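## Task

At the small basin fixed to the counter, swing the mixer tap's lever as far as it goes toward the blue (cold) dot and raise the lever to its highest position for full flow. Then release the lever and move the robot away. The robot must not topple or finish leaning, and the lever must stay set without the robot holding it.

## Robot and tools

Robot: a Rainbow Robotics RB-Y1. It has a wheeled base with two drive wheels and two rear casters, a folding torso (the lower part, the leg, bends at ankle, knee and hip), a head with a camera, and two 7-joint arms with parallel grippers and wrist cameras. The base is 0.66 m long and 0.58 m wide, and its front edge sits 0.10 m ahead of the drive axle. It can only drive straight or turn in place, never sideways.

Frames: the base frame has its origin on the floor between the drive wheels, with x forward, y left and z up. The chest, left_hand and right_hand positions in results are given in this frame. A hand point is the midpoint between its finger pads; the fingers point along the hand's -z and close along its x. Printed hand positions can be off, more so at full reach. The odometry frame is the base frame as it was when the scene began. base_odometry counts wheel turns only, so wheel slip shows up as travel. Heading is positive to the left, -3.142 to 3.142.

execute_actions: the argument actions is a list holding one action, or an empty list, which only returns state and images. An action can contain base, joints or both, plus optional speeds and min_time_s, and all its motions start at the same time.
- base holds exactly one command, an offset from where the base last reported itself: translate_m (metres, forward positive, -3 to 3) or rotate_rad (radians, left/counter-clockwise positive, -3.2 to 3.2).
- joints is one dictionary for the whole robot, keyed by joint name, with absolute targets in radians (grippers in metres). Ranges: torso_squat_rad 0 to 1.2 (larger lowers the chest); torso_shift_rad -0.3 to 0.6 (positive moves hips forward); torso_pitch_rad -0.2 to 1.4 (positive leans forward); torso_yaw_rad -1.5 to 1.5 (positive left). For each arm (prefix left_ or right_): shoulder_pitch -2.356 to 2.356 (negative raises the arm forward); shoulder_roll 0 to 3.141 for left and -3.141 to 0 for right (moving away from 0 lifts the arm sideways); shoulder_yaw -2.094 to 2.094; elbow -2.617 to 0.01 (negative bends); forearm_roll -3.141 to 3.141; wrist_pitch -1.57 to 1.919 (negative tips the hand forward); hand_roll -2.705 to 2.705; gripper_m 0 to 0.1 (opening between pads). Yaw and roll signs are the same for both arms (positive = left / counter-clockwise from above). head_pan_rad -0.523 to 0.523 relative to the chest (positive left); head_tilt_rad -0.35 to 1.57 (positive down). Joints count as reached within 0.02 (grippers 0.004).
- Torso combinations must also hold: squat+shift <= 1.52; squat-shift+pitch <= 1.57; shift+0.5 pitch-0.4 squat <= 0.7; shift+0.3 pitch-0.5 squat <= 0.39, or the torso stops short with off_target.
- speeds caps this action's translate_m (0.05 to 0.4 m/s) or rotate_rad (0.1 to 1.509 rad/s); a base move needing over 8.667 s is refused. min_time_s (0.1 to 8) sets the shortest duration of each arm and head motion. Actions end within 15 s.
- cameras: a list among head_camera, left_wrist_camera, right_wrist_camera, all; omitted or null gives all, [] gives none. The pictures line lists the images in order.
An unknown key or out-of-range number refuses the whole call and nothing moves. Joints or base left out of an action may still be driving toward earlier targets.

wait: seconds (0 to 10); nothing new is commanded and the same state and images come back.
zoom_image: camera and region [x0, y0, x1, y1] in pixels of that camera's latest full image, at most 504 by 504. Head images are 896x504, wrist images 644x364.
finished_scene: scene, the number of the current scene; it ends the scene for good, reports success and gives the next task. Answering with no tool call ends everything.

Result lines: base_status and joint_status say how each motion ended. done: reached (for the base, wheels turned as ordered, even if they slipped). off_target: stopped short and may keep pushing. contact_stop: an arm or the torso met hard resistance; the whole group (torso, or one arm's seven joints) stops and holds. time_out: took too long. stopped_with_arm: torso halted because an arm hit something. limit_stop_at_own_body: a guard stopped an arm or torso before hitting the robot; move them apart. joint command not followed with a cause line: a self or arm-to-arm check refused that arm's targets (the gripper still moves); such targets may be retried until valid ones are sent. on_its_own describes uncommanded joints; held at gives the target being held. After any stop, first back off the stopped part in a separate action, arms before torso. Motor temperatures list each arm's joints in joint_positions order; MOTOR HOT warns from 65 °C, and at 80 °C an OVER-TEMPERATURE FAULT brakes the robot (limit_stop_at_motor_heat) and you must resend targets. A torque fault (contact torque at a joint's load limit, e.g. 32 N m elbow, 22.2 N m wrist joints) halts the robot for 10 s.

Avoid: driving into the counter (the base doesn't stop on contact, and a bent leg can poke out past the front edge); the leg pushing furniture, which can slide the robot back unnoticed; forcing the lever hard against its end stops; arms striking or pressing each other (this can end the run); leaning far forward with load, which can tip the robot. The robot holds its last command while you are thinking. Finish with the lever released, hands withdrawn and the robot upright.

Each tool is called after "Emit:" as name(argument=value, ...), one argument or row to a line, values as JSON.

## Session

I'll start by checking the robot's state and camera views.

Emit:
execute_actions(
  actions=[],
)

Scene clock: 0.00 s.
Motor temperatures (°C, as the motors report them): left_arm=[26 23 25 26 30 31 28] | right_arm=[21 22 27 27 26 29 30]
base_odometry: x=+0.000 y=+0.000 heading=+0.000 (m, m, rad; odometry frame)
base_status: not commanded
joint_positions: torso_squat_rad=+0.350 torso_shift_rad=+0.000 torso_pitch_rad=+0.000 torso_yaw_rad=+0.000 left_shoulder_pitch_rad=+0.025 left_shoulder_roll_rad=-0.007 left_shoulder_yaw_rad=-0.017 left_elbow_rad=-0.248 left_forearm_roll_rad=+0.050 left_wrist_pitch_rad=-0.039 left_hand_roll_rad=+0.008 left_gripper_m=+0.100 right_shoulder_pitch_rad=+0.024 right_shoulder_roll_rad=-0.051 right_shoulder_yaw_rad=+0.040 right_elbow_rad=-0.125 right_forearm_roll_rad=+0.006 right_wrist_pitch_rad=+0.015 right_hand_roll_rad=-0.028 right_gripper_m=+0.099 head_pan_rad=+0.000 head_tilt_rad=+0.400
joint_status: not commanded
chest: x=-0.2279 y=+0.0008 z=+1.2476 quat_wxyz=(+1.000, +0.000, +0.000, +0.000) (m; base frame)
left_hand: x=-0.1167 y=+0.2142 z=+0.5718 quat_wxyz=(+0.991, -0.007, -0.131, +0.025) (m; base frame)
right_hand: x=-0.1881 y=-0.2563 z=+0.5645 quat_wxyz=(+0.999, -0.024, -0.043, +0.006) (m; base frame)
pictures: head_camera, left_wrist_camera, right_wrist_camera
Images, in order (width x height): head_camera 896x504, left_wrist_camera 644x364, right_wrist_camera 644x364.

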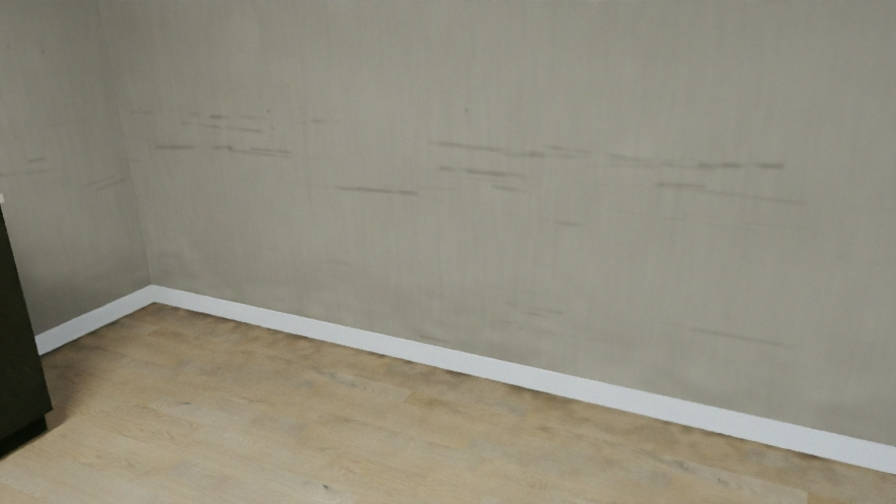

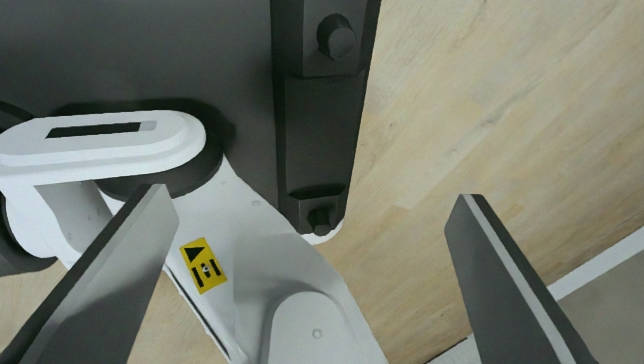

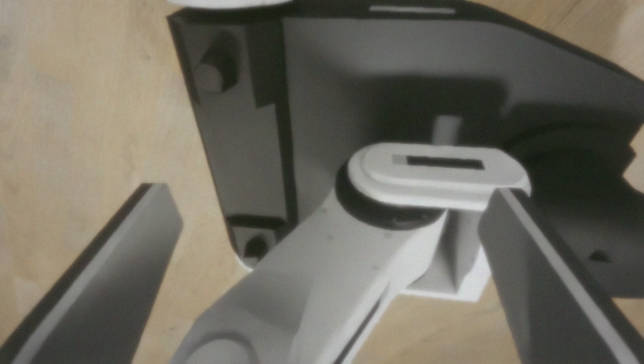

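The counter looks to be off to the left, so I'll turn that way.

Emit:
execute_actions(
  actions=[
    {"base": {"rotate_rad": 1.0}, "joints": {"head_tilt_rad": 0.3}},
  ],
  cameras=["head_camera"],
)

Scene clock: 3.50 s.
Motor temperatures (°C, as the motors report them): left_arm=[26 23 25 26 30 31 28] | right_arm=[21 22 27 27 26 29 30]
base_odometry: x=+0.000 y=+0.000 heading=+0.999 (m, m, rad; odometry frame)
base_status: done
joint_positions: torso_squat_rad=+0.350 torso_shift_rad=+0.000 torso_pitch_rad=+0.000 torso_yaw_rad=+0.000 left_shoulder_pitch_rad=+0.025 left_shoulder_roll_rad=-0.007 left_shoulder_yaw_rad=-0.017 left_elbow_rad=-0.248 left_forearm_roll_rad=+0.050 left_wrist_pitch_rad=-0.039 left_hand_roll_rad=+0.008 left_gripper_m=+0.100 right_shoulder_pitch_rad=+0.024 right_shoulder_roll_rad=-0.051 right_shoulder_yaw_rad=+0.040 right_elbow_rad=-0.125 right_forearm_roll_rad=+0.006 right_wrist_pitch_rad=+0.015 right_hand_roll_rad=-0.028 right_gripper_m=+0.099 head_pan_rad=+0.000 head_tilt_rad=+0.300
joint_status: all done
chest: x=-0.2279 y=+0.0008 z=+1.2476 quat_wxyz=(+1.000, +0.000, +0.000, +0.000) (m; base frame)
left_hand: x=-0.1167 y=+0.2142 z=+0.5718 quat_wxyz=(+0.991, -0.007, -0.131, +0.025) (m; base frame)
right_hand: x=-0.1881 y=-0.2563 z=+0.5645 quat_wxyz=(+0.999, -0.024, -0.043, +0.006) (m; base frame)
pictures: head_camera
Images, in order (width x height): head_camera 896x504.

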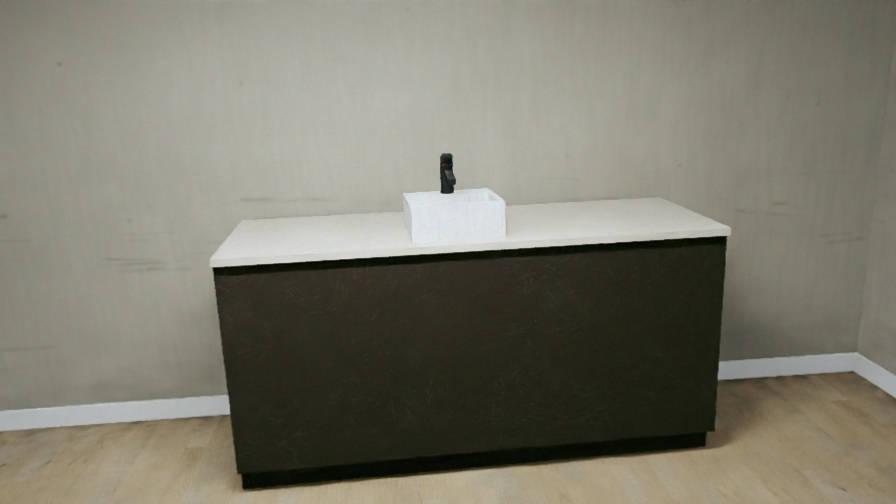

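The basin is straight ahead. I'll zoom in on the tap.

Emit:
zoom_image(
  camera="head_camera",
  region=[380, 130, 530, 260],
)

Region (380, 130, 530, 260) of head_camera's 896x504 image, scaled by 3.360, with more detail than that image has; it fills the top 437 rows of this view, and the rest is white.

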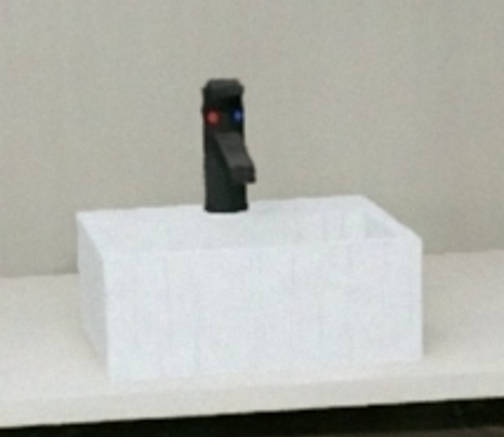

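Red is on the left and blue is on the right. I'll drive closer.

Emit:
execute_actions(
  actions=[
    {"base": {"translate_m": 1.3}, "joints": {"head_tilt_rad": 0.5}},
  ],
  cameras=["head_camera"],
)

Scene clock: 8.53 s.
Motor temperatures (°C, as the motors report them): left_arm=[26 23 25 26 30 31 28] | right_arm=[21 22 27 27 26 29 30]
base_odometry: x=+0.702 y=+1.094 heading=+1.000 (m, m, rad; odometry frame)
base_status: done
joint_positions: torso_squat_rad=+0.350 torso_shift_rad=+0.000 torso_pitch_rad=+0.000 torso_yaw_rad=+0.000 left_shoulder_pitch_rad=+0.025 left_shoulder_roll_rad=-0.007 left_shoulder_yaw_rad=-0.017 left_elbow_rad=-0.248 left_forearm_roll_rad=+0.050 left_wrist_pitch_rad=-0.039 left_hand_roll_rad=+0.008 left_gripper_m=+0.100 right_shoulder_pitch_rad=+0.024 right_shoulder_roll_rad=-0.051 right_shoulder_yaw_rad=+0.040 right_elbow_rad=-0.125 right_forearm_roll_rad=+0.006 right_wrist_pitch_rad=+0.015 right_hand_roll_rad=-0.028 right_gripper_m=+0.099 head_pan_rad=+0.000 head_tilt_rad=+0.500
joint_status: all done
chest: x=-0.2279 y=+0.0008 z=+1.2476 quat_wxyz=(+1.000, +0.000, +0.000, +0.000) (m; base frame)
left_hand: x=-0.1166 y=+0.2142 z=+0.5718 quat_wxyz=(+0.991, -0.007, -0.131, +0.025) (m; base frame)
right_hand: x=-0.1880 y=-0.2563 z=+0.5645 quat_wxyz=(+0.999, -0.024, -0.043, +0.006) (m; base frame)
pictures: head_camera
Images, in order (width x height): head_camera 896x504.

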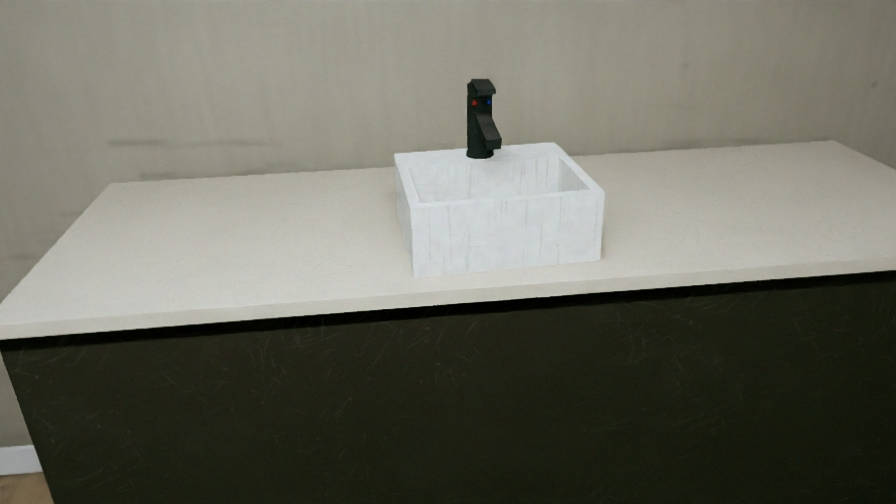

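Emit:
zoom_image(
  camera="head_camera",
  region=[420, 60, 560, 170],
)

Region (420, 60, 560, 170) of head_camera's 896x504 image, scaled by 3.600, with more detail than that image has; it fills the top 396 rows of this view, and the rest is white.

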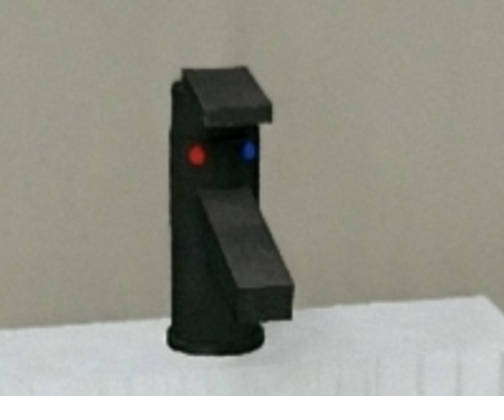

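The counter sits at a slight angle to me. I'll square up to it and move closer.

Emit:
execute_actions(
  actions=[
    {"base": {"rotate_rad": 0.11}},
  ],
  cameras=[],
)

Emit:
execute_actions(
  actions=[
    {"base": {"translate_m": 0.45}, "joints": {"head_tilt_rad": 0.8}},
  ],
  cameras=["head_camera"],
)

Scene clock: 10.77 s.
Motor temperatures (°C, as the motors report them): left_arm=[26 23 25 26 30 31 28] | right_arm=[21 22 27 27 26 29 30]
base_odometry: x=+0.702 y=+1.094 heading=+1.109 (m, m, rad; odometry frame)
base_status: done
joint_positions: torso_squat_rad=+0.350 torso_shift_rad=+0.000 torso_pitch_rad=+0.000 torso_yaw_rad=+0.000 left_shoulder_pitch_rad=+0.025 left_shoulder_roll_rad=-0.007 left_shoulder_yaw_rad=-0.017 left_elbow_rad=-0.248 left_forearm_roll_rad=+0.050 left_wrist_pitch_rad=-0.039 left_hand_roll_rad=+0.008 left_gripper_m=+0.100 right_shoulder_pitch_rad=+0.024 right_shoulder_roll_rad=-0.051 right_shoulder_yaw_rad=+0.040 right_elbow_rad=-0.125 right_forearm_roll_rad=+0.006 right_wrist_pitch_rad=+0.015 right_hand_roll_rad=-0.028 right_gripper_m=+0.099 head_pan_rad=+0.000 head_tilt_rad=+0.500
joint_status: not commanded
chest: x=-0.2279 y=+0.0008 z=+1.2476 quat_wxyz=(+1.000, +0.000, +0.000, +0.000) (m; base frame)
left_hand: x=-0.1166 y=+0.2141 z=+0.5718 quat_wxyz=(+0.991, -0.007, -0.131, +0.025) (m; base frame)
right_hand: x=-0.1881 y=-0.2563 z=+0.5645 quat_wxyz=(+0.999, -0.024, -0.043, +0.006) (m; base frame)
pictures: none
No camera images: the call's "cameras" was empty. Leave "cameras" out to get every camera's image.

Scene clock: 13.43 s.
Motor temperatures (°C, as the motors report them): left_arm=[26 23 25 26 30 31 28] | right_arm=[21 22 27 27 26 29 30]
base_odometry: x=+0.903 y=+1.497 heading=+1.110 (m, m, rad; odometry frame)
base_status: done
joint_positions: torso_squat_rad=+0.350 torso_shift_rad=+0.000 torso_pitch_rad=+0.000 torso_yaw_rad=+0.000 left_shoulder_pitch_rad=+0.025 left_shoulder_roll_rad=-0.007 left_shoulder_yaw_rad=-0.017 left_elbow_rad=-0.248 left_forearm_roll_rad=+0.050 left_wrist_pitch_rad=-0.039 left_hand_roll_rad=+0.008 left_gripper_m=+0.100 right_shoulder_pitch_rad=+0.024 right_shoulder_roll_rad=-0.051 right_shoulder_yaw_rad=+0.040 right_elbow_rad=-0.125 right_forearm_roll_rad=+0.006 right_wrist_pitch_rad=+0.015 right_hand_roll_rad=-0.028 right_gripper_m=+0.099 head_pan_rad=+0.000 head_tilt_rad=+0.800
joint_status: all done
chest: x=-0.2279 y=+0.0008 z=+1.2476 quat_wxyz=(+1.000, +0.000, +0.000, +0.000) (m; base frame)
left_hand: x=-0.1166 y=+0.2141 z=+0.5718 quat_wxyz=(+0.991, -0.007, -0.131, +0.025) (m; base frame)
right_hand: x=-0.1880 y=-0.2563 z=+0.5645 quat_wxyz=(+0.999, -0.024, -0.043, +0.006) (m; base frame)
pictures: head_camera
Images, in order (width x height): head_camera 896x504.

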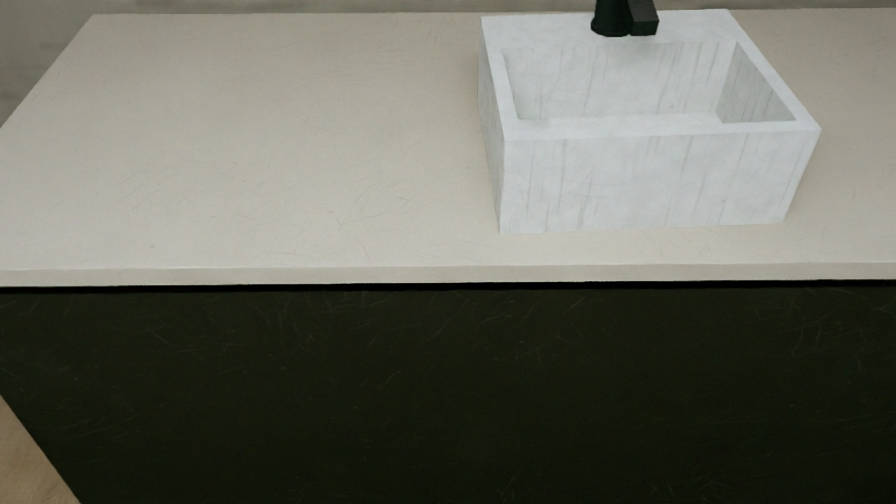

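I'm square to the counter now, and the tap is roughly in front of my right shoulder. I'll go a bit closer.

Emit:
execute_actions(
  actions=[
    {"base": {"translate_m": 0.22}, "joints": {"head_tilt_rad": 1.1}},
  ],
  cameras=["head_camera"],
)

Scene clock: 16.30 s.
Motor temperatures (°C, as the motors report them): left_arm=[26 23 25 26 30 31 28] | right_arm=[21 22 27 27 26 29 30]
base_odometry: x=+1.000 y=+1.694 heading=+1.111 (m, m, rad; odometry frame)
base_status: done
joint_positions: torso_squat_rad=+0.350 torso_shift_rad=+0.000 torso_pitch_rad=+0.000 torso_yaw_rad=+0.000 left_shoulder_pitch_rad=+0.025 left_shoulder_roll_rad=-0.007 left_shoulder_yaw_rad=-0.017 left_elbow_rad=-0.248 left_forearm_roll_rad=+0.050 left_wrist_pitch_rad=-0.039 left_hand_roll_rad=+0.008 left_gripper_m=+0.100 right_shoulder_pitch_rad=+0.024 right_shoulder_roll_rad=-0.051 right_shoulder_yaw_rad=+0.040 right_elbow_rad=-0.125 right_forearm_roll_rad=+0.006 right_wrist_pitch_rad=+0.015 right_hand_roll_rad=-0.028 right_gripper_m=+0.099 head_pan_rad=+0.000 head_tilt_rad=+1.100
joint_status: all done
chest: x=-0.2279 y=+0.0008 z=+1.2476 quat_wxyz=(+1.000, +0.000, +0.000, +0.000) (m; base frame)
left_hand: x=-0.1166 y=+0.2141 z=+0.5718 quat_wxyz=(+0.991, -0.007, -0.131, +0.025) (m; base frame)
right_hand: x=-0.1880 y=-0.2563 z=+0.5645 quat_wxyz=(+0.999, -0.024, -0.043, +0.006) (m; base frame)
pictures: head_camera
Images, in order (width x height): head_camera 896x504.

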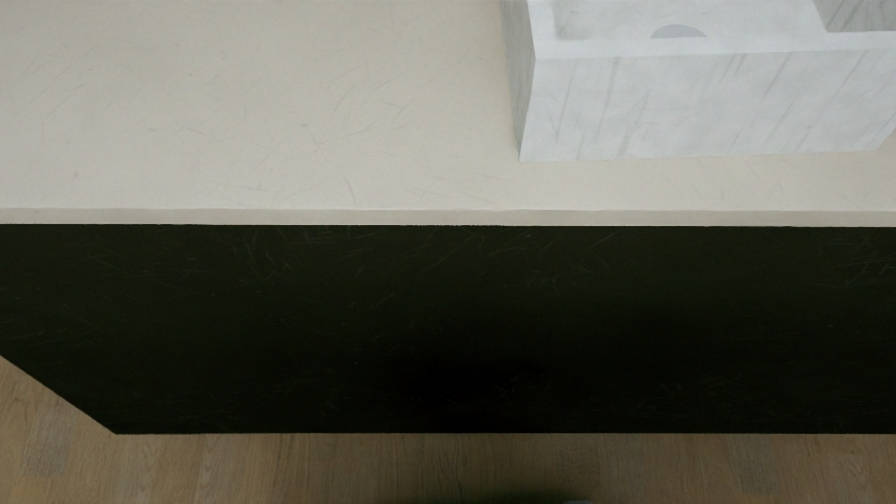

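Emit:
execute_actions(
  actions=[
    {"base": {"translate_m": 0.06}, "joints": {"head_tilt_rad": 0.55, "head_pan_rad": -0.3}},
  ],
  cameras=["head_camera"],
)

Scene clock: 17.67 s.
Motor temperatures (°C, as the motors report them): left_arm=[26 23 25 26 30 31 28] | right_arm=[21 22 27 27 26 29 30]
base_odometry: x=+1.027 y=+1.748 heading=+1.112 (m, m, rad; odometry frame)
base_status: done
joint_positions: torso_squat_rad=+0.350 torso_shift_rad=+0.000 torso_pitch_rad=+0.000 torso_yaw_rad=+0.000 left_shoulder_pitch_rad=+0.025 left_shoulder_roll_rad=-0.007 left_shoulder_yaw_rad=-0.017 left_elbow_rad=-0.248 left_forearm_roll_rad=+0.050 left_wrist_pitch_rad=-0.039 left_hand_roll_rad=+0.008 left_gripper_m=+0.100 right_shoulder_pitch_rad=+0.024 right_shoulder_roll_rad=-0.051 right_shoulder_yaw_rad=+0.040 right_elbow_rad=-0.125 right_forearm_roll_rad=+0.006 right_wrist_pitch_rad=+0.015 right_hand_roll_rad=-0.028 right_gripper_m=+0.099 head_pan_rad=-0.300 head_tilt_rad=+0.550
joint_status: all done
chest: x=-0.2279 y=+0.0008 z=+1.2476 quat_wxyz=(+1.000, +0.000, +0.000, +0.000) (m; base frame)
left_hand: x=-0.1166 y=+0.2141 z=+0.5718 quat_wxyz=(+0.991, -0.007, -0.131, +0.025) (m; base frame)
right_hand: x=-0.1880 y=-0.2563 z=+0.5645 quat_wxyz=(+0.999, -0.024, -0.043, +0.006) (m; base frame)
pictures: head_camera
Images, in order (width x height): head_camera 896x504.

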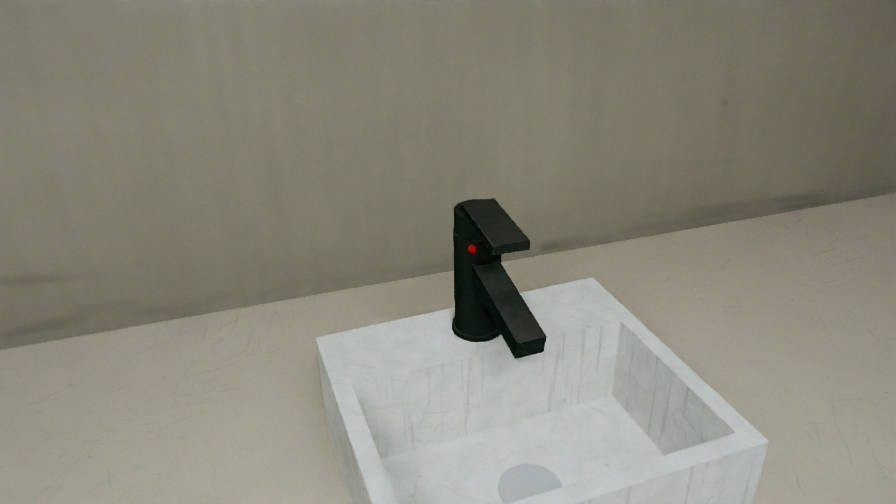

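I have a clear view of the lever now. To reach it I need the torso further forward, so I'll lean in first.

Emit:
execute_actions(
  actions=[
    {"joints": {"torso_shift_rad": 0.3, "torso_pitch_rad": 0.3, "head_tilt_rad": 0.3}},
  ],
  cameras=["head_camera"],
)

Scene clock: 20.97 s.
Motor temperatures (°C, as the motors report them): left_arm=[26 23 25 26 30 31 28] | right_arm=[21 22 27 27 26 29 30]
base_odometry: x=+1.027 y=+1.748 heading=+1.112 (m, m, rad; odometry frame)
base_status: not commanded
joint_positions: torso_squat_rad=+0.350 torso_shift_rad=+0.300 torso_pitch_rad=+0.300 torso_yaw_rad=+0.000 left_shoulder_pitch_rad=+0.025 left_shoulder_roll_rad=-0.007 left_shoulder_yaw_rad=-0.017 left_elbow_rad=-0.248 left_forearm_roll_rad=+0.050 left_wrist_pitch_rad=-0.039 left_hand_roll_rad=+0.008 left_gripper_m=+0.100 right_shoulder_pitch_rad=+0.024 right_shoulder_roll_rad=-0.051 right_shoulder_yaw_rad=+0.040 right_elbow_rad=-0.125 right_forearm_roll_rad=+0.006 right_wrist_pitch_rad=+0.015 right_hand_roll_rad=-0.028 right_gripper_m=+0.099 head_pan_rad=-0.300 head_tilt_rad=+0.300
joint_status: all done
chest: x=+0.0578 y=+0.0008 z=+1.2044 quat_wxyz=(+0.989, +0.000, +0.149, +0.000) (m; base frame)
left_hand: x=-0.0355 y=+0.2141 z=+0.5259 quat_wxyz=(+0.999, -0.004, +0.018, +0.025) (m; base frame)
right_hand: x=-0.1060 y=-0.2563 z=+0.5400 quat_wxyz=(+0.994, -0.023, +0.106, +0.010) (m; base frame)
pictures: head_camera
Images, in order (width x height): head_camera 896x504.

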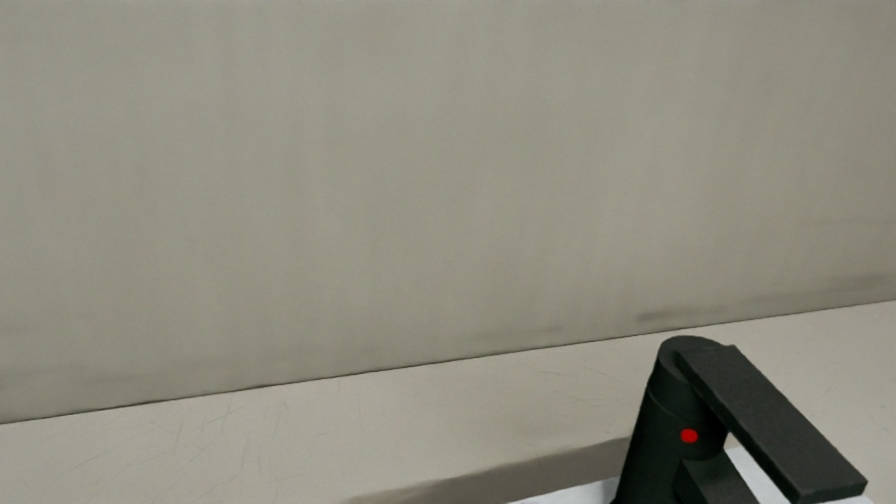

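Emit:
execute_actions(
  actions=[
    {"joints": {"head_tilt_rad": 0.6, "head_pan_rad": -0.5}},
  ],
  cameras=["head_camera"],
)

Scene clock: 21.90 s.
Motor temperatures (°C, as the motors report them): left_arm=[26 23 25 26 30 31 28] | right_arm=[21 22 27 27 26 29 30]
base_odometry: x=+1.027 y=+1.748 heading=+1.112 (m, m, rad; odometry frame)
base_status: not commanded
joint_positions: torso_squat_rad=+0.350 torso_shift_rad=+0.300 torso_pitch_rad=+0.300 torso_yaw_rad=+0.000 left_shoulder_pitch_rad=+0.025 left_shoulder_roll_rad=-0.007 left_shoulder_yaw_rad=-0.017 left_elbow_rad=-0.248 left_forearm_roll_rad=+0.050 left_wrist_pitch_rad=-0.039 left_hand_roll_rad=+0.008 left_gripper_m=+0.100 right_shoulder_pitch_rad=+0.024 right_shoulder_roll_rad=-0.051 right_shoulder_yaw_rad=+0.040 right_elbow_rad=-0.125 right_forearm_roll_rad=+0.006 right_wrist_pitch_rad=+0.015 right_hand_roll_rad=-0.028 right_gripper_m=+0.099 head_pan_rad=-0.500 head_tilt_rad=+0.600
joint_status: all done
chest: x=+0.0578 y=+0.0008 z=+1.2044 quat_wxyz=(+0.989, +0.000, +0.149, +0.000) (m; base frame)
left_hand: x=-0.0355 y=+0.2141 z=+0.5259 quat_wxyz=(+0.999, -0.004, +0.018, +0.025) (m; base frame)
right_hand: x=-0.1060 y=-0.2563 z=+0.5400 quat_wxyz=(+0.994, -0.023, +0.106, +0.010) (m; base frame)
pictures: head_camera
Images, in order (width x height): head_camera 896x504.

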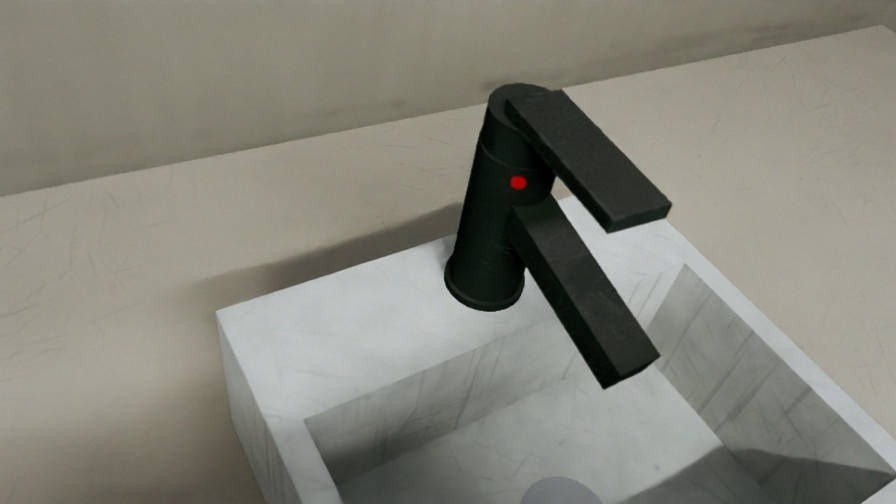

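Now I'll bring the right arm up, folding the forearm first so it clears the counter edge.

Emit:
execute_actions(
  actions=[
    {"joints": {"right_shoulder_pitch_rad": 0.3, "right_elbow_rad": -2.4, "right_wrist_pitch_rad": -1.0}},
  ],
  cameras=["head_camera"],
)

Scene clock: 33.33 s.
Motor temperatures (°C, as the motors report them): left_arm=[26 23 25 26 30 31 28] | right_arm=[21 22 27 28 26 29 30]
TORQUE FAULT: right_elbow_rad reached its load limit. The robot stopped for 10 seconds, dropped its targets and accepts commands again. The stop added 9.4 s to the call and to motion_time.
base_odometry: x=+1.027 y=+1.748 heading=+1.111 (m, m, rad; odometry frame)
base_status: not commanded
joint_positions: torso_squat_rad=+0.350 torso_shift_rad=+0.300 torso_pitch_rad=+0.300 torso_yaw_rad=-0.001 left_shoulder_pitch_rad=+0.025 left_shoulder_roll_rad=-0.007 left_shoulder_yaw_rad=-0.017 left_elbow_rad=-0.248 left_forearm_roll_rad=+0.050 left_wrist_pitch_rad=-0.039 left_hand_roll_rad=+0.008 left_gripper_m=+0.100 right_shoulder_pitch_rad=+0.095 right_shoulder_roll_rad=-0.050 right_shoulder_yaw_rad=+0.040 right_elbow_rad=-0.537 right_forearm_roll_rad=+0.006 right_wrist_pitch_rad=-0.207 right_hand_roll_rad=-0.028 right_gripper_m=+0.098 head_pan_rad=-0.500 head_tilt_rad=+0.600
joint_status: right_shoulder_pitch_rad torque_fault (moved +0.071 of +0.276); right_elbow_rad torque_fault (moved -0.411 of -2.275); right_wrist_pitch_rad torque_fault (moved -0.222 of -1.015)
on_its_own: right_shoulder_pitch_rad is held at +0.091, not at your +0.300, since a torque_fault; right_elbow_rad is held at -0.540, not at your -2.400, since a torque_fault; right_wrist_pitch_rad is held at -0.209, not at your -1.000, since a torque_fault
chest: x=+0.0578 y=+0.0007 z=+1.2044 quat_wxyz=(+0.989, +0.000, +0.150, +0.000) (m; base frame)
left_hand: x=-0.0357 y=+0.2141 z=+0.5259 quat_wxyz=(+0.999, -0.004, +0.019, +0.025) (m; base frame)
right_hand: x=+0.0911 y=-0.2504 z=+0.5405 quat_wxyz=(+0.984, -0.016, -0.175, +0.005) (m; base frame)
pictures: head_camera
Images, in order (width x height): head_camera 896x504.

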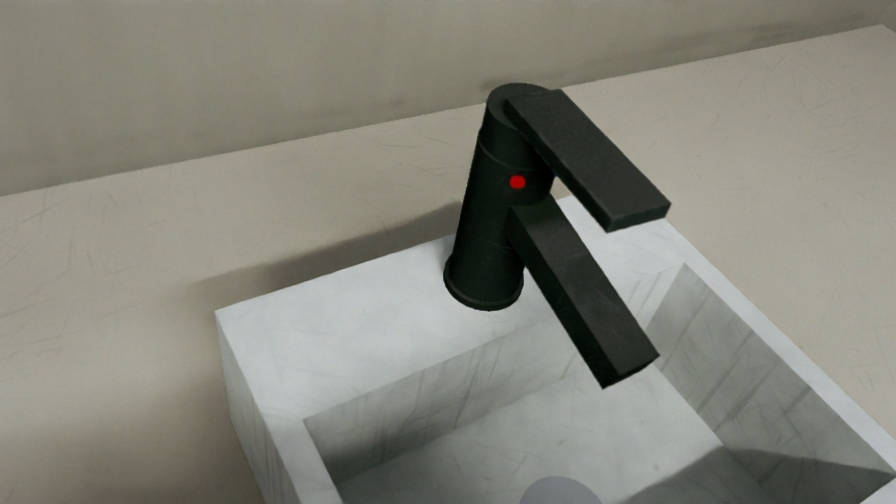

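That was a torque fault. My hand hit the cabinet front, which is closer than I estimated, at about x = 0.1. I'll back the arm off first. Then I'll raise it out to the side so it gets above the countertop before I reach forward.

Emit:
execute_actions(
  actions=[
    {"joints": {"right_shoulder_pitch_rad": 0.1, "right_elbow_rad": -0.1, "right_wrist_pitch_rad": 0.0}},
  ],
  cameras=[],
)

Emit:
execute_actions(
  actions=[
    {"joints": {"right_shoulder_roll_rad": -1.6}},
  ],
  cameras=["head_camera"],
)

Scene clock: 34.70 s.
Motor temperatures (°C, as the motors report them): left_arm=[26 23 25 26 30 31 28] | right_arm=[21 22 27 28 26 29 30]
base_odometry: x=+1.027 y=+1.748 heading=+1.111 (m, m, rad; odometry frame)
base_status: not commanded
joint_positions: torso_squat_rad=+0.350 torso_shift_rad=+0.300 torso_pitch_rad=+0.300 torso_yaw_rad=-0.001 left_shoulder_pitch_rad=+0.025 left_shoulder_roll_rad=-0.007 left_shoulder_yaw_rad=-0.017 left_elbow_rad=-0.248 left_forearm_roll_rad=+0.050 left_wrist_pitch_rad=-0.039 left_hand_roll_rad=+0.008 left_gripper_m=+0.100 right_shoulder_pitch_rad=+0.100 right_shoulder_roll_rad=-0.050 right_shoulder_yaw_rad=+0.040 right_elbow_rad=-0.100 right_forearm_roll_rad=+0.006 right_wrist_pitch_rad=+0.000 right_hand_roll_rad=-0.028 right_gripper_m=+0.099 head_pan_rad=-0.500 head_tilt_rad=+0.600
joint_status: all done
chest: x=+0.0578 y=+0.0007 z=+1.2044 quat_wxyz=(+0.989, +0.000, +0.149, +0.000) (m; base frame)
left_hand: x=-0.0356 y=+0.2141 z=+0.5259 quat_wxyz=(+0.999, -0.004, +0.019, +0.025) (m; base frame)
right_hand: x=-0.1678 y=-0.2564 z=+0.5589 quat_wxyz=(+0.989, -0.025, +0.147, -0.002) (m; base frame)
pictures: none
No camera images: the call's "cameras" was empty. Leave "cameras" out to get every camera's image.

Scene clock: 37.07 s.
Motor temperatures (°C, as the motors report them): left_arm=[26 23 25 26 30 31 28] | right_arm=[21 22 27 28 26 29 30]
base_odometry: x=+1.027 y=+1.748 heading=+1.111 (m, m, rad; odometry frame)
base_status: not commanded
joint_positions: torso_squat_rad=+0.350 torso_shift_rad=+0.300 torso_pitch_rad=+0.300 torso_yaw_rad=-0.001 left_shoulder_pitch_rad=+0.025 left_shoulder_roll_rad=-0.007 left_shoulder_yaw_rad=-0.017 left_elbow_rad=-0.248 left_forearm_roll_rad=+0.050 left_wrist_pitch_rad=-0.039 left_hand_roll_rad=+0.008 left_gripper_m=+0.100 right_shoulder_pitch_rad=+0.100 right_shoulder_roll_rad=-1.600 right_shoulder_yaw_rad=+0.040 right_elbow_rad=-0.100 right_forearm_roll_rad=+0.006 right_wrist_pitch_rad=+0.000 right_hand_roll_rad=-0.028 right_gripper_m=+0.099 head_pan_rad=-0.500 head_tilt_rad=+0.600
joint_status: all done
chest: x=+0.0578 y=+0.0008 z=+1.2044 quat_wxyz=(+0.989, +0.000, +0.149, +0.000) (m; base frame)
left_hand: x=-0.0356 y=+0.2141 z=+0.5259 quat_wxyz=(+0.999, -0.004, +0.019, +0.025) (m; base frame)
right_hand: x=+0.1091 y=-0.9834 z=+1.2908 quat_wxyz=(+0.687, -0.696, +0.121, +0.169) (m; base frame)
pictures: head_camera
Images, in order (width x height): head_camera 896x504.

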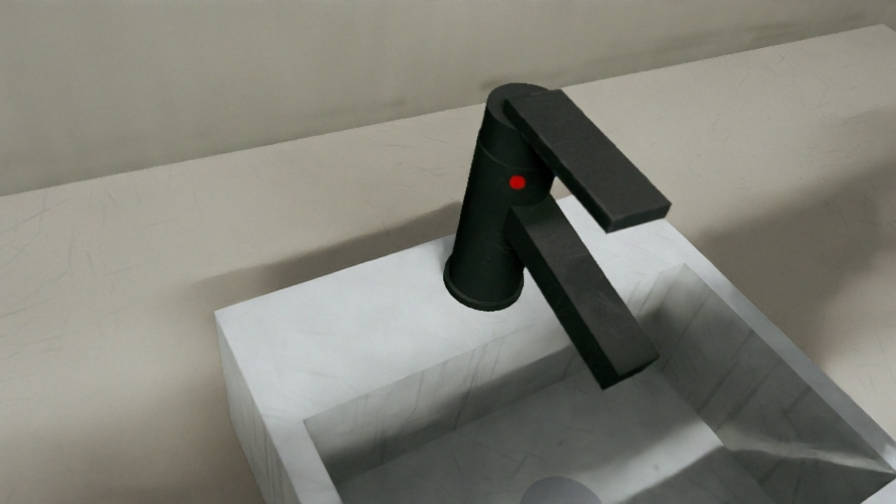

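The arm is clear of the counter now. The tap is too close to my shoulder for a comfortable reach, so I'll ease the torso back a little. Then I'll fold the arm into a forward-pointing pose.

Emit:
execute_actions(
  actions=[
    {"joints": {"torso_shift_rad": 0.15, "torso_pitch_rad": 0.15, "right_elbow_rad": -1.2}},
  ],
  cameras=[],
)

Emit:
execute_actions(
  actions=[
    {"joints": {"right_elbow_rad": -2.45, "right_wrist_pitch_rad": 0.78, "right_shoulder_roll_rad": -0.1, "right_shoulder_pitch_rad": 0.09, "head_tilt_rad": 0.5, "head_pan_rad": -0.4}},
  ],
)

Scene clock: 41.37 s.
Motor temperatures (°C, as the motors report them): left_arm=[26 23 25 26 30 31 28] | right_arm=[21 22 27 28 26 29 30]
base_odometry: x=+1.027 y=+1.748 heading=+1.111 (m, m, rad; odometry frame)
base_status: not commanded
joint_positions: torso_squat_rad=+0.350 torso_shift_rad=+0.150 torso_pitch_rad=+0.150 torso_yaw_rad=+0.000 left_shoulder_pitch_rad=+0.025 left_shoulder_roll_rad=-0.007 left_shoulder_yaw_rad=-0.017 left_elbow_rad=-0.248 left_forearm_roll_rad=+0.050 left_wrist_pitch_rad=-0.039 left_hand_roll_rad=+0.008 left_gripper_m=+0.100 right_shoulder_pitch_rad=+0.100 right_shoulder_roll_rad=-1.600 right_shoulder_yaw_rad=+0.040 right_elbow_rad=-1.200 right_forearm_roll_rad=+0.006 right_wrist_pitch_rad=+0.000 right_hand_roll_rad=-0.028 right_gripper_m=+0.099 head_pan_rad=-0.500 head_tilt_rad=+0.600
joint_status: all done
chest: x=-0.0835 y=+0.0008 z=+1.2367 quat_wxyz=(+0.997, +0.000, +0.075, +0.000) (m; base frame)
left_hand: x=-0.0744 y=+0.2141 z=+0.5519 quat_wxyz=(+0.998, -0.006, -0.056, +0.025) (m; base frame)
right_hand: x=+0.3693 y=-0.7169 z=+1.2006 quat_wxyz=(+0.637, -0.533, -0.303, +0.468) (m; base frame)
pictures: none
No camera images: the call's "cameras" was empty. Leave "cameras" out to get every camera's image.

Scene clock: 52.20 s.
Motor temperatures (°C, as the motors report them): left_arm=[26 23 25 26 30 31 28] | right_arm=[21 22 27 28 26 29 30]
TORQUE FAULT: right_shoulder_yaw_rad reached its load limit. The robot stopped for 10 seconds, dropped its targets and accepts commands again. The stop added 9.1 s to the call and to motion_time.
base_odometry: x=+1.027 y=+1.748 heading=+1.111 (m, m, rad; odometry frame)
base_status: not commanded
joint_positions: torso_squat_rad=+0.350 torso_shift_rad=+0.150 torso_pitch_rad=+0.150 torso_yaw_rad=-0.001 left_shoulder_pitch_rad=+0.025 left_shoulder_roll_rad=-0.007 left_shoulder_yaw_rad=-0.017 left_elbow_rad=-0.248 left_forearm_roll_rad=+0.050 left_wrist_pitch_rad=-0.039 left_hand_roll_rad=+0.008 left_gripper_m=+0.100 right_shoulder_pitch_rad=+0.096 right_shoulder_roll_rad=-0.971 right_shoulder_yaw_rad=+0.029 right_elbow_rad=-1.707 right_forearm_roll_rad=+0.007 right_wrist_pitch_rad=+0.341 right_hand_roll_rad=-0.029 right_gripper_m=+0.099 head_pan_rad=-0.400 head_tilt_rad=+0.500
joint_status: right_shoulder_roll_rad torque_fault (moved +0.629 of +1.500); right_elbow_rad torque_fault (moved -0.507 of -1.250); right_wrist_pitch_rad torque_fault (moved +0.341 of +0.780); the others done
on_its_own: right_shoulder_roll_rad is held at -0.967, not at your -0.100, since a torque_fault; right_elbow_rad is held at -1.711, not at your -2.450, since a torque_fault; right_wrist_pitch_rad is held at +0.340, not at your +0.780, since a torque_fault
chest: x=-0.0836 y=+0.0001 z=+1.2368 quat_wxyz=(+0.997, +0.000, +0.075, -0.001) (m; base frame)
left_hand: x=-0.0742 y=+0.2139 z=+0.5521 quat_wxyz=(+0.998, -0.005, -0.057, +0.025) (m; base frame)
right_hand: x=+0.3735 y=-0.4918 z=+1.0093 quat_wxyz=(+0.759, -0.321, -0.464, +0.324) (m; base frame)
pictures: head_camera, left_wrist_camera, right_wrist_camera
Images, in order (width x height): head_camera 896x504, left_wrist_camera 644x364, right_wrist_camera 644x364.

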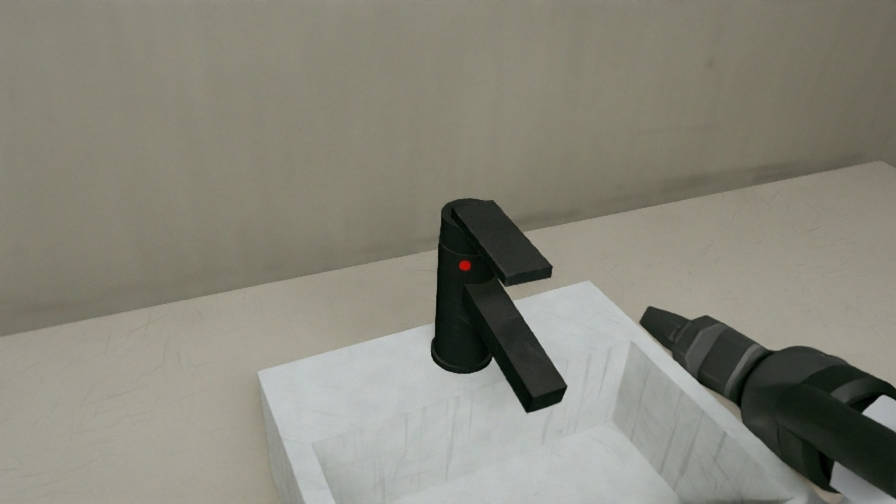

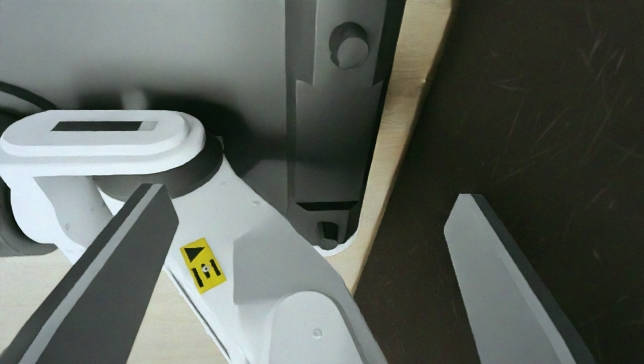

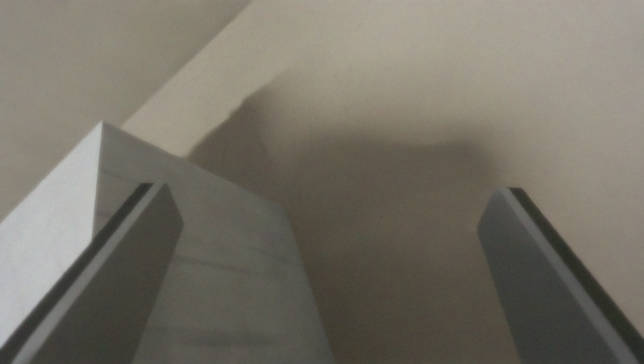

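That was another fault, and it was my mistake. I lowered the shoulder and folded the elbow at the same moment, so the hand dipped into the basin's right rim. I'll back off upward, then fold the elbow fully first and lower the arm afterwards.

Emit:
execute_actions(
  actions=[
    {"joints": {"right_shoulder_roll_rad": -1.6}},
  ],
  cameras=[],
)

Emit:
execute_actions(
  actions=[
    {"joints": {"right_elbow_rad": -2.45, "right_wrist_pitch_rad": 0.78}},
  ],
  cameras=["head_camera"],
)

Scene clock: 53.77 s.
Motor temperatures (°C, as the motors report them): left_arm=[26 23 25 26 30 31 28] | right_arm=[21 22 27 28 26 29 30]
base_odometry: x=+1.027 y=+1.748 heading=+1.111 (m, m, rad; odometry frame)
base_status: not commanded
joint_positions: torso_squat_rad=+0.350 torso_shift_rad=+0.150 torso_pitch_rad=+0.150 torso_yaw_rad=-0.001 left_shoulder_pitch_rad=+0.025 left_shoulder_roll_rad=-0.007 left_shoulder_yaw_rad=-0.017 left_elbow_rad=-0.248 left_forearm_roll_rad=+0.050 left_wrist_pitch_rad=-0.039 left_hand_roll_rad=+0.008 left_gripper_m=+0.100 right_shoulder_pitch_rad=+0.095 right_shoulder_roll_rad=-1.600 right_shoulder_yaw_rad=+0.034 right_elbow_rad=-1.711 right_forearm_roll_rad=+0.007 right_wrist_pitch_rad=+0.340 right_hand_roll_rad=-0.029 right_gripper_m=+0.099 head_pan_rad=-0.400 head_tilt_rad=+0.500
joint_status: all done
on_its_own: right_elbow_rad is held at -1.711, not at your -2.450, since a torque_fault; right_wrist_pitch_rad is held at +0.340, not at your +0.780, since a torque_fault
chest: x=-0.0835 y=+0.0008 z=+1.2367 quat_wxyz=(+0.997, +0.000, +0.075, +0.000) (m; base frame)
left_hand: x=-0.0744 y=+0.2141 z=+0.5519 quat_wxyz=(+0.998, -0.006, -0.056, +0.025) (m; base frame)
right_hand: x=+0.4158 y=-0.5530 z=+1.1890 quat_wxyz=(+0.606, -0.493, -0.360, +0.510) (m; base frame)
pictures: none
No camera images: the call's "cameras" was empty. Leave "cameras" out to get every camera's image.

Scene clock: 55.13 s.
Motor temperatures (°C, as the motors report them): left_arm=[26 23 25 26 30 31 28] | right_arm=[21 22 27 28 26 29 30]
base_odometry: x=+1.027 y=+1.748 heading=+1.111 (m, m, rad; odometry frame)
base_status: not commanded
joint_positions: torso_squat_rad=+0.350 torso_shift_rad=+0.150 torso_pitch_rad=+0.150 torso_yaw_rad=-0.001 left_shoulder_pitch_rad=+0.025 left_shoulder_roll_rad=-0.007 left_shoulder_yaw_rad=-0.017 left_elbow_rad=-0.248 left_forearm_roll_rad=+0.050 left_wrist_pitch_rad=-0.039 left_hand_roll_rad=+0.008 left_gripper_m=+0.100 right_shoulder_pitch_rad=+0.095 right_shoulder_roll_rad=-1.600 right_shoulder_yaw_rad=+0.034 right_elbow_rad=-2.450 right_forearm_roll_rad=+0.007 right_wrist_pitch_rad=+0.780 right_hand_roll_rad=-0.029 right_gripper_m=+0.099 head_pan_rad=-0.400 head_tilt_rad=+0.500
joint_status: all done
chest: x=-0.0835 y=+0.0008 z=+1.2367 quat_wxyz=(+0.997, +0.000, +0.075, +0.000) (m; base frame)
left_hand: x=-0.0744 y=+0.2141 z=+0.5519 quat_wxyz=(+0.998, -0.006, -0.056, +0.025) (m; base frame)
right_hand: x=+0.3574 y=-0.3101 z=+1.1991 quat_wxyz=(+0.548, -0.410, -0.445, +0.577) (m; base frame)
pictures: head_camera
Images, in order (width x height): head_camera 896x504.

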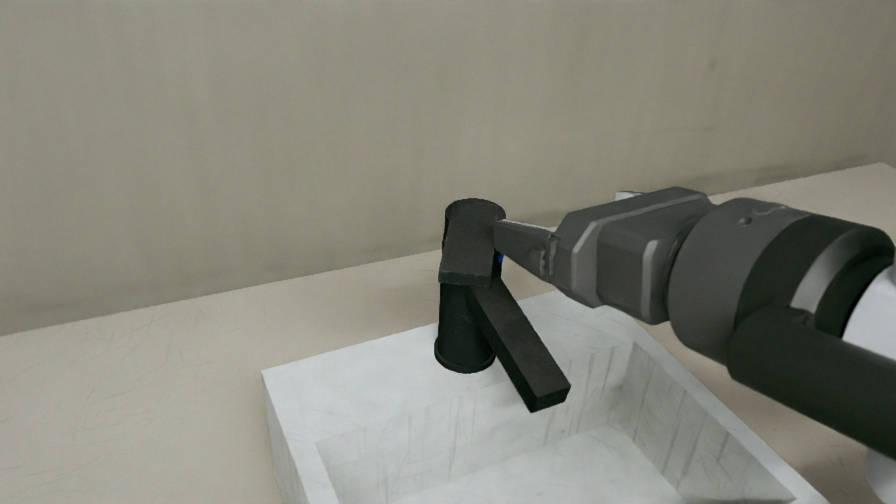

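As the arm folded, the finger knocked the lever toward the hot side. That's the wrong way, but it does show me the lever sits at about z = 1.2. I'll pull the hand back, swing it round to the lever's left side, and then sweep it to the right.

Emit:
execute_actions(
  actions=[
    {"base": {"translate_m": -0.1}},
  ],
  cameras=[],
)

Emit:
execute_actions(
  actions=[
    {"joints": {"torso_yaw_rad": 0.3, "right_gripper_m": 0.03}},
  ],
  cameras=["head_camera"],
)

Scene clock: 57.40 s.
Motor temperatures (°C, as the motors report them): left_arm=[26 23 25 26 30 31 28] | right_arm=[21 22 27 28 26 29 30]
base_odometry: x=+0.983 y=+1.658 heading=+1.112 (m, m, rad; odometry frame)
base_status: done
joint_positions: torso_squat_rad=+0.350 torso_shift_rad=+0.150 torso_pitch_rad=+0.150 torso_yaw_rad=-0.001 left_shoulder_pitch_rad=+0.025 left_shoulder_roll_rad=-0.007 left_shoulder_yaw_rad=-0.017 left_elbow_rad=-0.248 left_forearm_roll_rad=+0.050 left_wrist_pitch_rad=-0.039 left_hand_roll_rad=+0.008 left_gripper_m=+0.100 right_shoulder_pitch_rad=+0.095 right_shoulder_roll_rad=-1.600 right_shoulder_yaw_rad=+0.034 right_elbow_rad=-2.450 right_forearm_roll_rad=+0.006 right_wrist_pitch_rad=+0.780 right_hand_roll_rad=-0.029 right_gripper_m=+0.099 head_pan_rad=-0.400 head_tilt_rad=+0.500
joint_status: not commanded
chest: x=-0.0835 y=+0.0008 z=+1.2367 quat_wxyz=(+0.997, +0.000, +0.075, +0.000) (m; base frame)
left_hand: x=-0.0745 y=+0.2141 z=+0.5519 quat_wxyz=(+0.998, -0.006, -0.056, +0.025) (m; base frame)
right_hand: x=+0.3574 y=-0.3101 z=+1.1991 quat_wxyz=(+0.548, -0.410, -0.445, +0.577) (m; base frame)
pictures: none
No camera images: the call's "cameras" was empty. Leave "cameras" out to get every camera's image.

Scene clock: 58.70 s.
Motor temperatures (°C, as the motors report them): left_arm=[26 23 25 26 30 31 28] | right_arm=[21 22 27 28 26 29 30]
base_odometry: x=+0.983 y=+1.658 heading=+1.112 (m, m, rad; odometry frame)
base_status: not commanded
joint_positions: torso_squat_rad=+0.350 torso_shift_rad=+0.150 torso_pitch_rad=+0.150 torso_yaw_rad=+0.300 left_shoulder_pitch_rad=+0.025 left_shoulder_roll_rad=-0.007 left_shoulder_yaw_rad=-0.017 left_elbow_rad=-0.248 left_forearm_roll_rad=+0.050 left_wrist_pitch_rad=-0.039 left_hand_roll_rad=+0.008 left_gripper_m=+0.100 right_shoulder_pitch_rad=+0.095 right_shoulder_roll_rad=-1.600 right_shoulder_yaw_rad=+0.034 right_elbow_rad=-2.450 right_forearm_roll_rad=+0.006 right_wrist_pitch_rad=+0.780 right_hand_roll_rad=-0.029 right_gripper_m=+0.030 head_pan_rad=-0.400 head_tilt_rad=+0.500
joint_status: all done
chest: x=-0.0835 y=+0.0008 z=+1.2367 quat_wxyz=(+0.986, +0.011, +0.074, +0.149) (m; base frame)
left_hand: x=-0.1419 y=+0.2375 z=+0.5621 quat_wxyz=(+0.983, +0.025, -0.057, +0.171) (m; base frame)
right_hand: x=+0.4289 y=-0.1654 z=+1.1882 quat_wxyz=(+0.466, -0.327, -0.514, +0.642) (m; base frame)
pictures: head_camera
Images, in order (width x height): head_camera 896x504.

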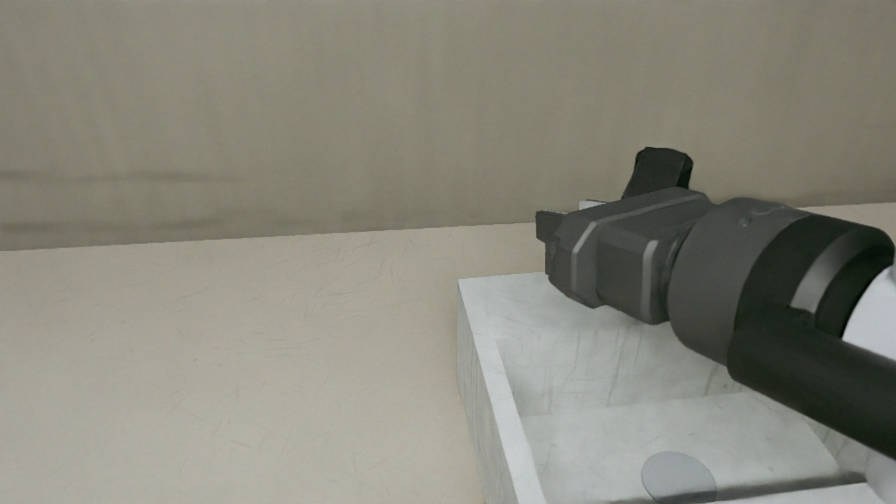

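The hand is blocking the head camera's view of the tap, so I'll check the wrist camera.

Emit:
execute_actions(
  actions=[
    {"joints": {"head_pan_rad": -0.523}},
  ],
  cameras=["head_camera", "right_wrist_camera"],
)

Scene clock: 59.50 s.
Motor temperatures (°C, as the motors report them): left_arm=[26 23 25 26 30 31 28] | right_arm=[21 22 27 28 26 29 30]
base_odometry: x=+0.983 y=+1.658 heading=+1.112 (m, m, rad; odometry frame)
base_status: not commanded
joint_positions: torso_squat_rad=+0.350 torso_shift_rad=+0.150 torso_pitch_rad=+0.150 torso_yaw_rad=+0.300 left_shoulder_pitch_rad=+0.025 left_shoulder_roll_rad=-0.007 left_shoulder_yaw_rad=-0.017 left_elbow_rad=-0.248 left_forearm_roll_rad=+0.050 left_wrist_pitch_rad=-0.039 left_hand_roll_rad=+0.008 left_gripper_m=+0.100 right_shoulder_pitch_rad=+0.095 right_shoulder_roll_rad=-1.600 right_shoulder_yaw_rad=+0.034 right_elbow_rad=-2.450 right_forearm_roll_rad=+0.006 right_wrist_pitch_rad=+0.780 right_hand_roll_rad=-0.029 right_gripper_m=+0.030 head_pan_rad=-0.523 head_tilt_rad=+0.500
joint_status: all done
chest: x=-0.0835 y=+0.0008 z=+1.2367 quat_wxyz=(+0.986, +0.011, +0.074, +0.149) (m; base frame)
left_hand: x=-0.1419 y=+0.2375 z=+0.5621 quat_wxyz=(+0.983, +0.025, -0.057, +0.171) (m; base frame)
right_hand: x=+0.4289 y=-0.1654 z=+1.1882 quat_wxyz=(+0.466, -0.327, -0.514, +0.642) (m; base frame)
pictures: head_camera, right_wrist_camera
Images, in order (width x height): head_camera 896x504, right_wrist_camera 644x364.

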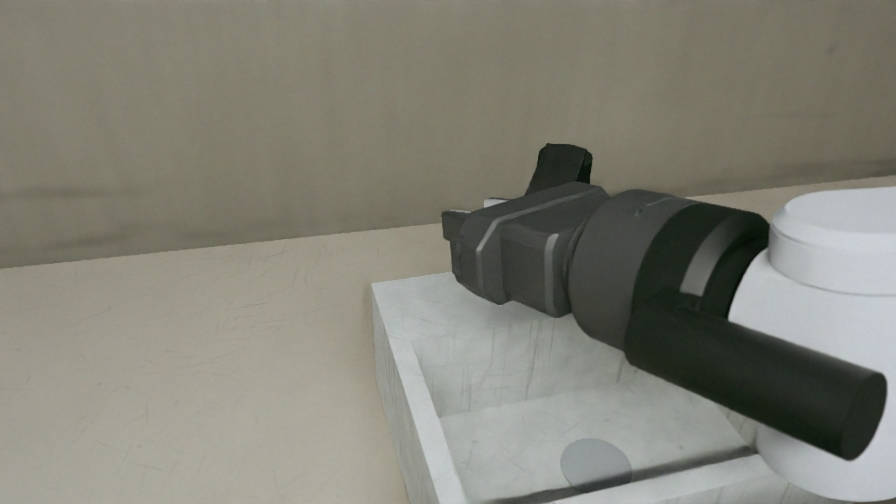

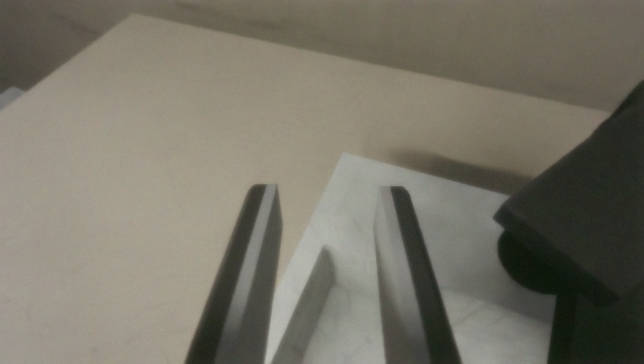

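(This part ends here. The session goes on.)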